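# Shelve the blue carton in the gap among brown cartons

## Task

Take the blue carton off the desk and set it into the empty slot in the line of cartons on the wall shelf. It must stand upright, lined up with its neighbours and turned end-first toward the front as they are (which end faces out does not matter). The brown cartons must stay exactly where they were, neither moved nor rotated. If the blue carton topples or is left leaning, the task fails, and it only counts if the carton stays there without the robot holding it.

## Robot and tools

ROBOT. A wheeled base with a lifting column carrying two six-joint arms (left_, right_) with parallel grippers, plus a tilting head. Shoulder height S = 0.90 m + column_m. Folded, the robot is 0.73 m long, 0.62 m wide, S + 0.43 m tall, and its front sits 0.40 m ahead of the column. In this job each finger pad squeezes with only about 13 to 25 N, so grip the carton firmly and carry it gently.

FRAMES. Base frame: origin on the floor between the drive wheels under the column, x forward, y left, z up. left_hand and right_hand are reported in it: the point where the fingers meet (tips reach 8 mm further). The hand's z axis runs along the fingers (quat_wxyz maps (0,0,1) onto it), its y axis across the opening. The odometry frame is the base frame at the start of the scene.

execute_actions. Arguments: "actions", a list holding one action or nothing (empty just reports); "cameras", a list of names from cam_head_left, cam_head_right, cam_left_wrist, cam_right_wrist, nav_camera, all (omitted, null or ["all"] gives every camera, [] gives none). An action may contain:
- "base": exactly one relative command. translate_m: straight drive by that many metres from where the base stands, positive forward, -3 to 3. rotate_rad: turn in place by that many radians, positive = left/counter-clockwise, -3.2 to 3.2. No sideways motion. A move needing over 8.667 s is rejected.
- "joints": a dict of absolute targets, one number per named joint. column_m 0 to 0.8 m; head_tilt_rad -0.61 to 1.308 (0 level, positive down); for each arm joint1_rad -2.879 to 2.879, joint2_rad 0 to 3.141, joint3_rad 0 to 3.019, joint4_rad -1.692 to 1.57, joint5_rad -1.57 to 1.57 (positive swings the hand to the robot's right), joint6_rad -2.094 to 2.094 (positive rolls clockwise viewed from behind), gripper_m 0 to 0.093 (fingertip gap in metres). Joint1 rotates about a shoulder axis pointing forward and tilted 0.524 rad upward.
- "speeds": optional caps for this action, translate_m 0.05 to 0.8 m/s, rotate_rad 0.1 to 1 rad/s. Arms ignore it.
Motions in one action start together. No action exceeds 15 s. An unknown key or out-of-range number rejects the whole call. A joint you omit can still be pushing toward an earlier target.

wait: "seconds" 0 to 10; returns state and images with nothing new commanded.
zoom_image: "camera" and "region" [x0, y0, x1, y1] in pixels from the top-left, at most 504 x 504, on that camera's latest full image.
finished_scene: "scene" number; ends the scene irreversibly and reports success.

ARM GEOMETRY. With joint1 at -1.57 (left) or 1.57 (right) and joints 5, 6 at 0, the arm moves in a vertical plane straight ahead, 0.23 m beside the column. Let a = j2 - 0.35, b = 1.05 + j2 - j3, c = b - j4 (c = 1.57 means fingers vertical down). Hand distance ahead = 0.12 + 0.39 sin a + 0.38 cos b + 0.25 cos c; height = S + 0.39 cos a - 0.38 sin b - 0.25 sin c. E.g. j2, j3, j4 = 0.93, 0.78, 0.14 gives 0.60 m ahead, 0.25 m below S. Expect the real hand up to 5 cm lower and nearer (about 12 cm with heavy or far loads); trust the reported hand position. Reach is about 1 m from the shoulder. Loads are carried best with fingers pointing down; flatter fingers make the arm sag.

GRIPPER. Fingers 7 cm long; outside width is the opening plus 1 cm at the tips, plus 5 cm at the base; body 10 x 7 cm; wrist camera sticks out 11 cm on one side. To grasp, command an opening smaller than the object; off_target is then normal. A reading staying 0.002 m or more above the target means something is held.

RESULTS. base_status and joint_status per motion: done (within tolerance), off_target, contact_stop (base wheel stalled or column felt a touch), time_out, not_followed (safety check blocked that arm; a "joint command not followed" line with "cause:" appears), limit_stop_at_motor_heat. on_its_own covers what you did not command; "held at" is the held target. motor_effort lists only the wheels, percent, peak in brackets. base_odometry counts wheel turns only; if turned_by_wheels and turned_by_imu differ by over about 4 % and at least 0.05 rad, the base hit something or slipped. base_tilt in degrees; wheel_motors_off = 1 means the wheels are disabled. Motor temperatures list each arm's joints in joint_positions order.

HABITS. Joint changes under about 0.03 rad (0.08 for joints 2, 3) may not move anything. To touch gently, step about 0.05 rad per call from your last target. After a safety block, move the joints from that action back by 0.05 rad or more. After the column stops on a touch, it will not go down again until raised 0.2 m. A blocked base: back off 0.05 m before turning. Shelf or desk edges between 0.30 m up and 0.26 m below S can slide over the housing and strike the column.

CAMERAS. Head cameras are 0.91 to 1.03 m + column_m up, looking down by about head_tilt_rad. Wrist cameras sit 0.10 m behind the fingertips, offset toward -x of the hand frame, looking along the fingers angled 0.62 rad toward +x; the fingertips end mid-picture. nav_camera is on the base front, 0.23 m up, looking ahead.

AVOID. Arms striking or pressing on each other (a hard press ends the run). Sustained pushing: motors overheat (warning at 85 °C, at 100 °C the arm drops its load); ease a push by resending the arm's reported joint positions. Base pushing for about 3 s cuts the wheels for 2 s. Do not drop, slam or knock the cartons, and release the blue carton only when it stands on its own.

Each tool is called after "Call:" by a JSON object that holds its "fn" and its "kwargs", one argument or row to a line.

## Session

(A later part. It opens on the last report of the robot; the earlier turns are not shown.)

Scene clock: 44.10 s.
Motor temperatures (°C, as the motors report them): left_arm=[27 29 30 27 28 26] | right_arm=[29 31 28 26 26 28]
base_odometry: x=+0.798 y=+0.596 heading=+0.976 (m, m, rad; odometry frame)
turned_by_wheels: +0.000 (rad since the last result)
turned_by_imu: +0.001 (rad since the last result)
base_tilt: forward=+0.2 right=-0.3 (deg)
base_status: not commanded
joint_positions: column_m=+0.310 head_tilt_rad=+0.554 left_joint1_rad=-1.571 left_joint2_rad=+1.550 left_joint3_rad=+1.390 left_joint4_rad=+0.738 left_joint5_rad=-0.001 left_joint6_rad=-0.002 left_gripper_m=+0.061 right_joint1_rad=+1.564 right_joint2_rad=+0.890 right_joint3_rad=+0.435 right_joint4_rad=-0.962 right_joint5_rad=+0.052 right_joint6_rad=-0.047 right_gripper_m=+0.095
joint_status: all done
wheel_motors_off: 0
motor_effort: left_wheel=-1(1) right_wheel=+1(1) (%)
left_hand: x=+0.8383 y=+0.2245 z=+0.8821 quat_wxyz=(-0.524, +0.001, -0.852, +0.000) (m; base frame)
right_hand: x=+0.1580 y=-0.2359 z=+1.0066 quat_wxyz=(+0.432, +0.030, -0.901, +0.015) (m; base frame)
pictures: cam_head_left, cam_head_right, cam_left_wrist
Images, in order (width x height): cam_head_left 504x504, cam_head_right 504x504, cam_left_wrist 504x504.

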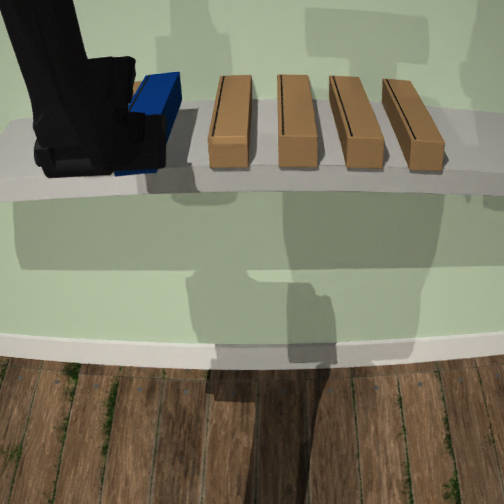

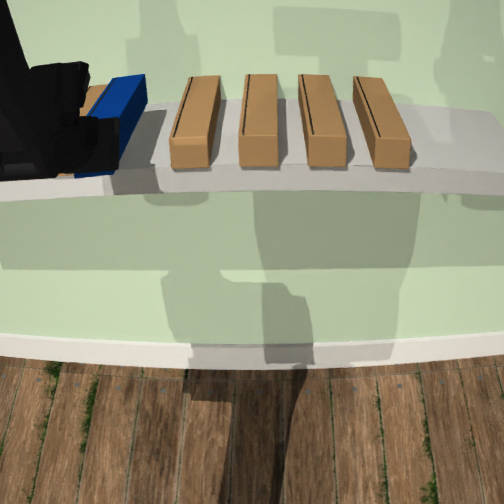

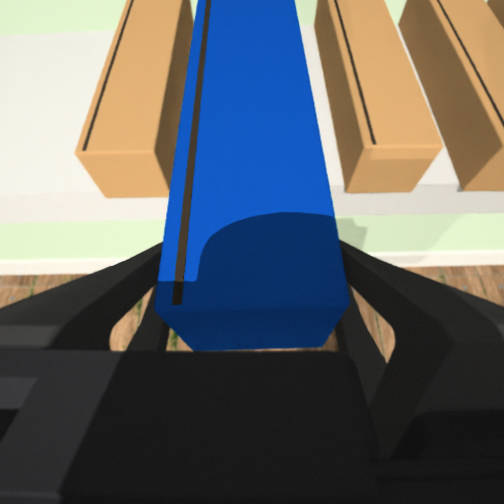

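Call:
{"fn": "execute_actions", "kwargs": {
  "actions": [
    {"base":{"translate_m":0.125},"speeds":{"translate_m":0.1}}
  ],
  "cameras": ["cam_left_wrist"]
}}

Call:
{"fn": "execute_actions", "kwargs": {
  "actions": [
    {"joints":{"column_m":0.25}}
  ],
  "cameras": ["cam_left_wrist","cam_head_left","cam_head_right"]
}}

Scene clock: 46.43 s.
Motor temperatures (°C, as the motors report them): left_arm=[27 29 31 27 28 26] | right_arm=[29 31 28 26 26 28]
base_odometry: x=+0.868 y=+0.700 heading=+0.976 (m, m, rad; odometry frame)
turned_by_wheels: +0.000 (rad since the last result)
turned_by_imu: +0.001 (rad since the last result)
base_tilt: forward=+0.0 right=-0.4 (deg)
base_status: done
joint_positions: column_m=+0.310 head_tilt_rad=+0.554 left_joint1_rad=-1.571 left_joint2_rad=+1.550 left_joint3_rad=+1.390 left_joint4_rad=+0.738 left_joint5_rad=-0.001 left_joint6_rad=-0.002 left_gripper_m=+0.061 right_joint1_rad=+1.564 right_joint2_rad=+0.890 right_joint3_rad=+0.435 right_joint4_rad=-0.962 right_joint5_rad=+0.052 right_joint6_rad=-0.047 right_gripper_m=+0.095
joint_status: not commanded
wheel_motors_off: 0
motor_effort: left_wheel=-1(29) right_wheel=+0(29) (%)
left_hand: x=+0.8383 y=+0.2245 z=+0.8821 quat_wxyz=(-0.524, +0.001, -0.852, +0.000) (m; base frame)
right_hand: x=+0.1578 y=-0.2359 z=+1.0067 quat_wxyz=(+0.432, +0.030, -0.901, +0.015) (m; base frame)
pictures: cam_left_wrist
Images, in order (width x height): cam_left_wrist 504x504.

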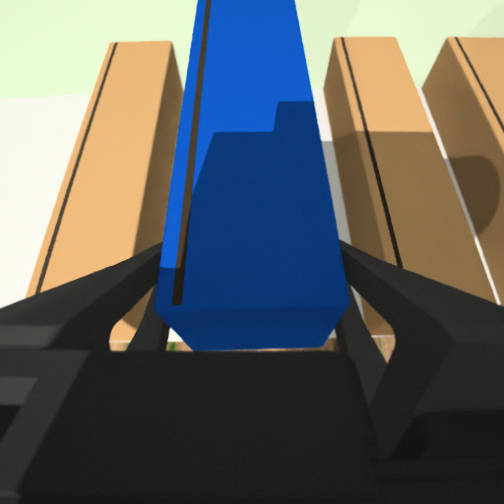

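Scene clock: 47.80 s.
Motor temperatures (°C, as the motors report them): left_arm=[27 29 31 27 28 26] | right_arm=[29 31 28 26 26 28]
base_odometry: x=+0.868 y=+0.700 heading=+0.976 (m, m, rad; odometry frame)
turned_by_wheels: +0.000 (rad since the last result)
turned_by_imu: +0.001 (rad since the last result)
base_tilt: forward=+0.0 right=-0.3 (deg)
base_status: not commanded
joint_positions: column_m=+0.250 head_tilt_rad=+0.554 left_joint1_rad=-1.571 left_joint2_rad=+1.550 left_joint3_rad=+1.390 left_joint4_rad=+0.738 left_joint5_rad=-0.001 left_joint6_rad=-0.002 left_gripper_m=+0.061 right_joint1_rad=+1.564 right_joint2_rad=+0.890 right_joint3_rad=+0.435 right_joint4_rad=-0.962 right_joint5_rad=+0.052 right_joint6_rad=-0.047 right_gripper_m=+0.095
joint_status: all done
wheel_motors_off: 0
motor_effort: left_wheel=-1(1) right_wheel=-2(0) (%)
left_hand: x=+0.8383 y=+0.2245 z=+0.8221 quat_wxyz=(-0.524, +0.001, -0.852, +0.000) (m; base frame)
right_hand: x=+0.1578 y=-0.2359 z=+0.9467 quat_wxyz=(+0.432, +0.030, -0.901, +0.015) (m; base frame)
pictures: cam_head_left, cam_head_right, cam_left_wrist
Images, in order (width x height): cam_head_left 504x504, cam_head_right 504x504, cam_left_wrist 504x504.

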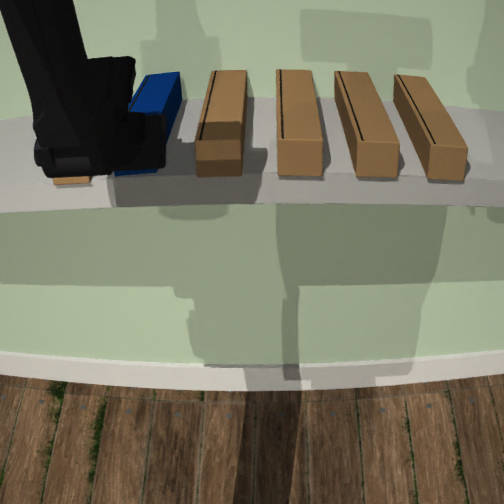

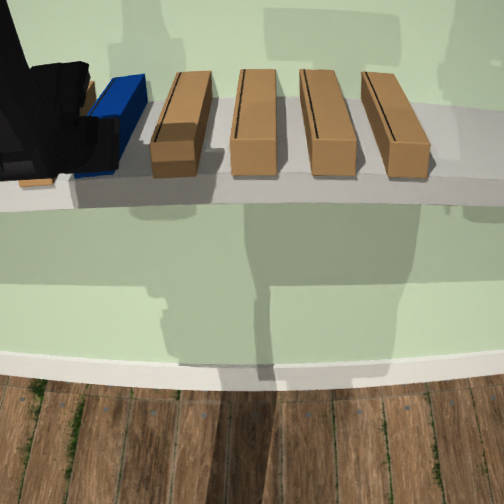

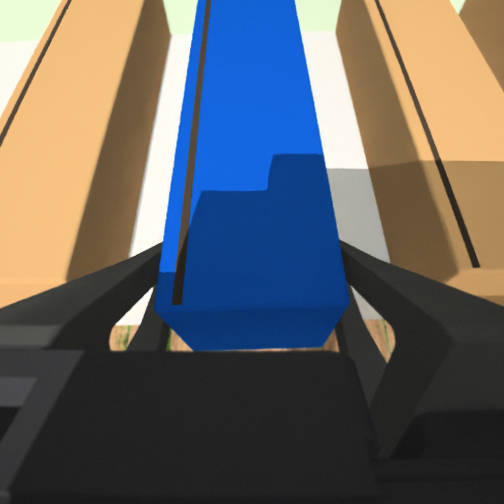

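Call:
{"fn": "execute_actions", "kwargs": {
  "actions": [
    {"base":{"translate_m":0.025},"speeds":{"translate_m":0.05}}
  ],
  "cameras": []
}}

Call:
{"fn": "execute_actions", "kwargs": {
  "actions": [
    {"joints":{"column_m":0.228}}
  ],
  "cameras": ["cam_left_wrist","cam_head_right"]
}}

Scene clock: 55.63 s.
Motor temperatures (°C, as the motors report them): left_arm=[27 29 31 27 28 26] | right_arm=[29 30 28 26 26 28]
base_odometry: x=+0.882 y=+0.721 heading=+0.976 (m, m, rad; odometry frame)
turned_by_wheels: +0.000 (rad since the last result)
turned_by_imu: +0.002 (rad since the last result)
base_tilt: forward=+0.2 right=-0.3 (deg)
base_status: done
joint_positions: column_m=+0.250 head_tilt_rad=+0.554 left_joint1_rad=-1.571 left_joint2_rad=+1.552 left_joint3_rad=+1.386 left_joint4_rad=+0.738 left_joint5_rad=-0.002 left_joint6_rad=-0.004 left_gripper_m=+0.061 right_joint1_rad=+1.564 right_joint2_rad=+0.890 right_joint3_rad=+0.435 right_joint4_rad=-0.962 right_joint5_rad=+0.052 right_joint6_rad=-0.047 right_gripper_m=+0.095
joint_status: not commanded
wheel_motors_off: 0
motor_effort: left_wheel=-1(29) right_wheel=+1(27) (%)
left_hand: x=+0.8358 y=+0.2248 z=+0.8191 quat_wxyz=(-0.521, +0.002, -0.854, +0.000) (m; base frame)
right_hand: x=+0.1578 y=-0.2359 z=+0.9467 quat_wxyz=(+0.432, +0.030, -0.901, +0.015) (m; base frame)
pictures: none
No camera images: the call's "cameras" was empty. Leave "cameras" out to get every camera's image.

Scene clock: 56.50 s.
Motor temperatures (°C, as the motors report them): left_arm=[27 29 31 27 28 26] | right_arm=[29 30 28 26 26 28]
base_odometry: x=+0.882 y=+0.721 heading=+0.976 (m, m, rad; odometry frame)
turned_by_wheels: +0.000 (rad since the last result)
turned_by_imu: +0.000 (rad since the last result)
base_tilt: forward=+0.2 right=-0.3 (deg)
base_status: not commanded
joint_positions: column_m=+0.228 head_tilt_rad=+0.554 left_joint1_rad=-1.571 left_joint2_rad=+1.549 left_joint3_rad=+1.384 left_joint4_rad=+0.744 left_joint5_rad=+0.000 left_joint6_rad=-0.006 left_gripper_m=+0.060 right_joint1_rad=+1.564 right_joint2_rad=+0.890 right_joint3_rad=+0.435 right_joint4_rad=-0.962 right_joint5_rad=+0.052 right_joint6_rad=-0.047 right_gripper_m=+0.095
joint_status: all done
wheel_motors_off: 0
motor_effort: left_wheel=+1(1) right_wheel=+2(3) (%)
left_hand: x=+0.8364 y=+0.2243 z=+0.7998 quat_wxyz=(-0.524, +0.003, -0.852, +0.002) (m; base frame)
right_hand: x=+0.1578 y=-0.2359 z=+0.9247 quat_wxyz=(+0.432, +0.030, -0.901, +0.015) (m; base frame)
pictures: cam_head_right, cam_left_wrist
Images, in order (width x height): cam_head_right 504x504, cam_left_wrist 504x504.

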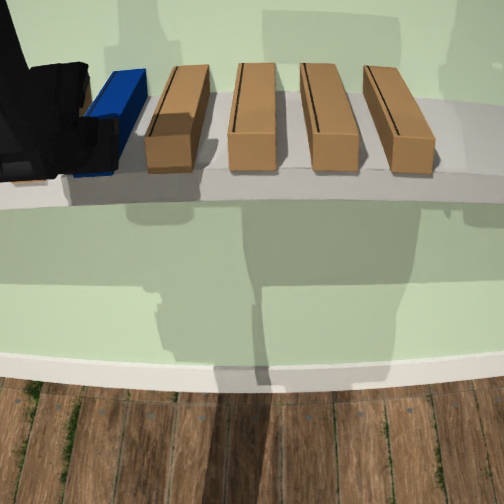

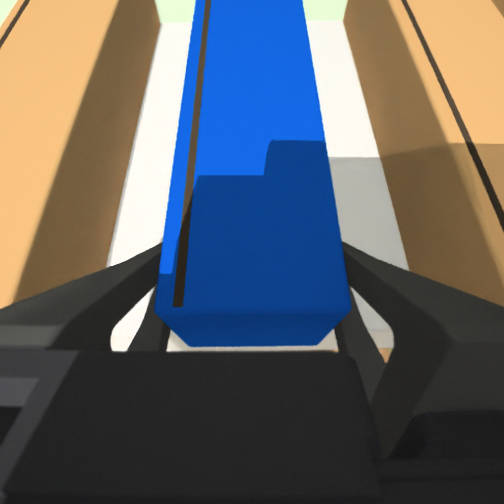

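Call:
{"fn": "execute_actions", "kwargs": {
  "actions": [
    {"joints":{"left_gripper_m":0.08}}
  ],
  "cameras": ["cam_left_wrist"]
}}

Call:
{"fn": "execute_actions", "kwargs": {
  "actions": [
    {"base":{"translate_m":-0.3},"speeds":{"translate_m":0.2},"joints":{"head_tilt_rad":0.4}}
  ],
  "cameras": ["cam_left_wrist","cam_head_right","cam_head_left"]
}}

Scene clock: 57.40 s.
Motor temperatures (°C, as the motors report them): left_arm=[27 29 31 27 28 26] | right_arm=[29 30 28 26 26 28]
base_odometry: x=+0.882 y=+0.721 heading=+0.976 (m, m, rad; odometry frame)
turned_by_wheels: +0.000 (rad since the last result)
turned_by_imu: +0.000 (rad since the last result)
base_tilt: forward=+0.1 right=-0.4 (deg)
base_status: not commanded
joint_positions: column_m=+0.228 head_tilt_rad=+0.554 left_joint1_rad=-1.571 left_joint2_rad=+1.549 left_joint3_rad=+1.384 left_joint4_rad=+0.744 left_joint5_rad=+0.000 left_joint6_rad=-0.006 left_gripper_m=+0.080 right_joint1_rad=+1.564 right_joint2_rad=+0.890 right_joint3_rad=+0.435 right_joint4_rad=-0.962 right_joint5_rad=+0.052 right_joint6_rad=-0.047 right_gripper_m=+0.095
joint_status: all done
wheel_motors_off: 0
motor_effort: left_wheel=-2(3) right_wheel=+3(2) (%)
left_hand: x=+0.8364 y=+0.2243 z=+0.7998 quat_wxyz=(-0.524, +0.003, -0.852, +0.002) (m; base frame)
right_hand: x=+0.1579 y=-0.2359 z=+0.9247 quat_wxyz=(+0.432, +0.030, -0.901, +0.015) (m; base frame)
pictures: cam_left_wrist
Images, in order (width x height): cam_left_wrist 504x504.

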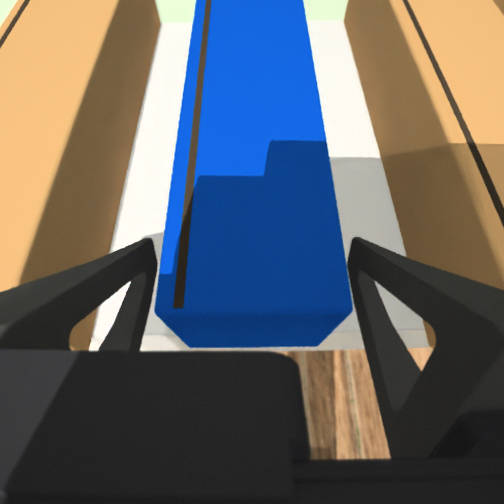

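Scene clock: 59.87 s.
Motor temperatures (°C, as the motors report them): left_arm=[27 29 31 27 28 26] | right_arm=[29 30 28 26 26 28]
base_odometry: x=+0.714 y=+0.472 heading=+0.978 (m, m, rad; odometry frame)
turned_by_wheels: +0.002 (rad since the last result)
turned_by_imu: +0.003 (rad since the last result)
base_tilt: forward=+0.2 right=-0.2 (deg)
base_status: done
joint_positions: column_m=+0.228 head_tilt_rad=+0.419 left_joint1_rad=-1.571 left_joint2_rad=+1.549 left_joint3_rad=+1.384 left_joint4_rad=+0.744 left_joint5_rad=+0.000 left_joint6_rad=-0.006 left_gripper_m=+0.080 right_joint1_rad=+1.564 right_joint2_rad=+0.890 right_joint3_rad=+0.435 right_joint4_rad=-0.962 right_joint5_rad=+0.052 right_joint6_rad=-0.047 right_gripper_m=+0.095
joint_status: all done
wheel_motors_off: 0
motor_effort: left_wheel=+1(43) right_wheel=-1(39) (%)
left_hand: x=+0.8366 y=+0.2243 z=+0.7999 quat_wxyz=(-0.524, +0.003, -0.852, +0.002) (m; base frame)
right_hand: x=+0.1577 y=-0.2359 z=+0.9247 quat_wxyz=(+0.432, +0.030, -0.901, +0.015) (m; base frame)
pictures: cam_head_left, cam_head_right, cam_left_wrist
Images, in order (width x height): cam_head_left 504x504, cam_head_right 504x504, cam_left_wrist 504x504.

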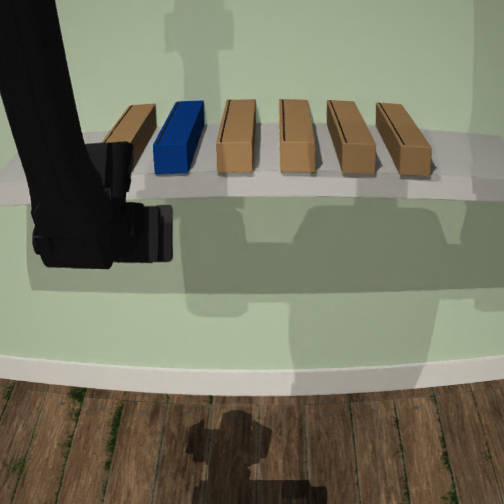

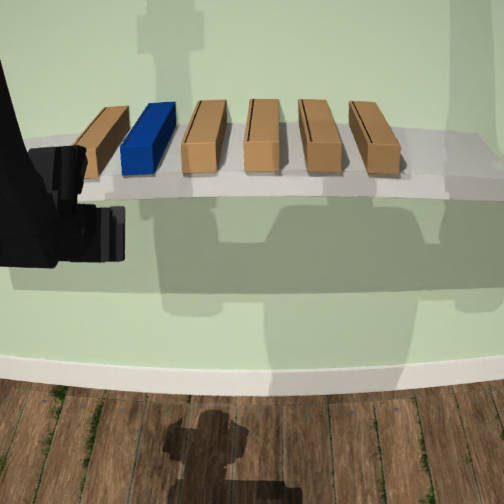

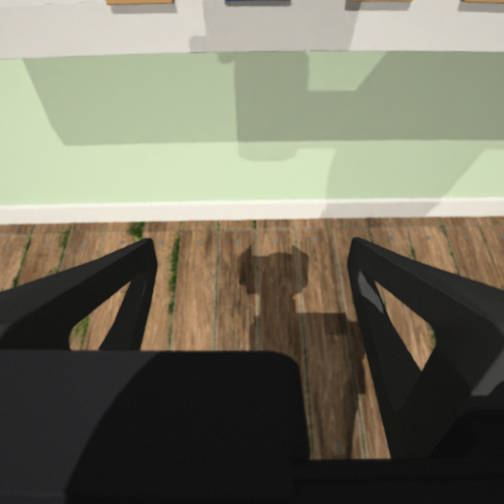

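In line with the others.

Call:
{"fn": "finished_scene", "kwargs": {
  "scene": 2
}}

The scene is finished: the task was done.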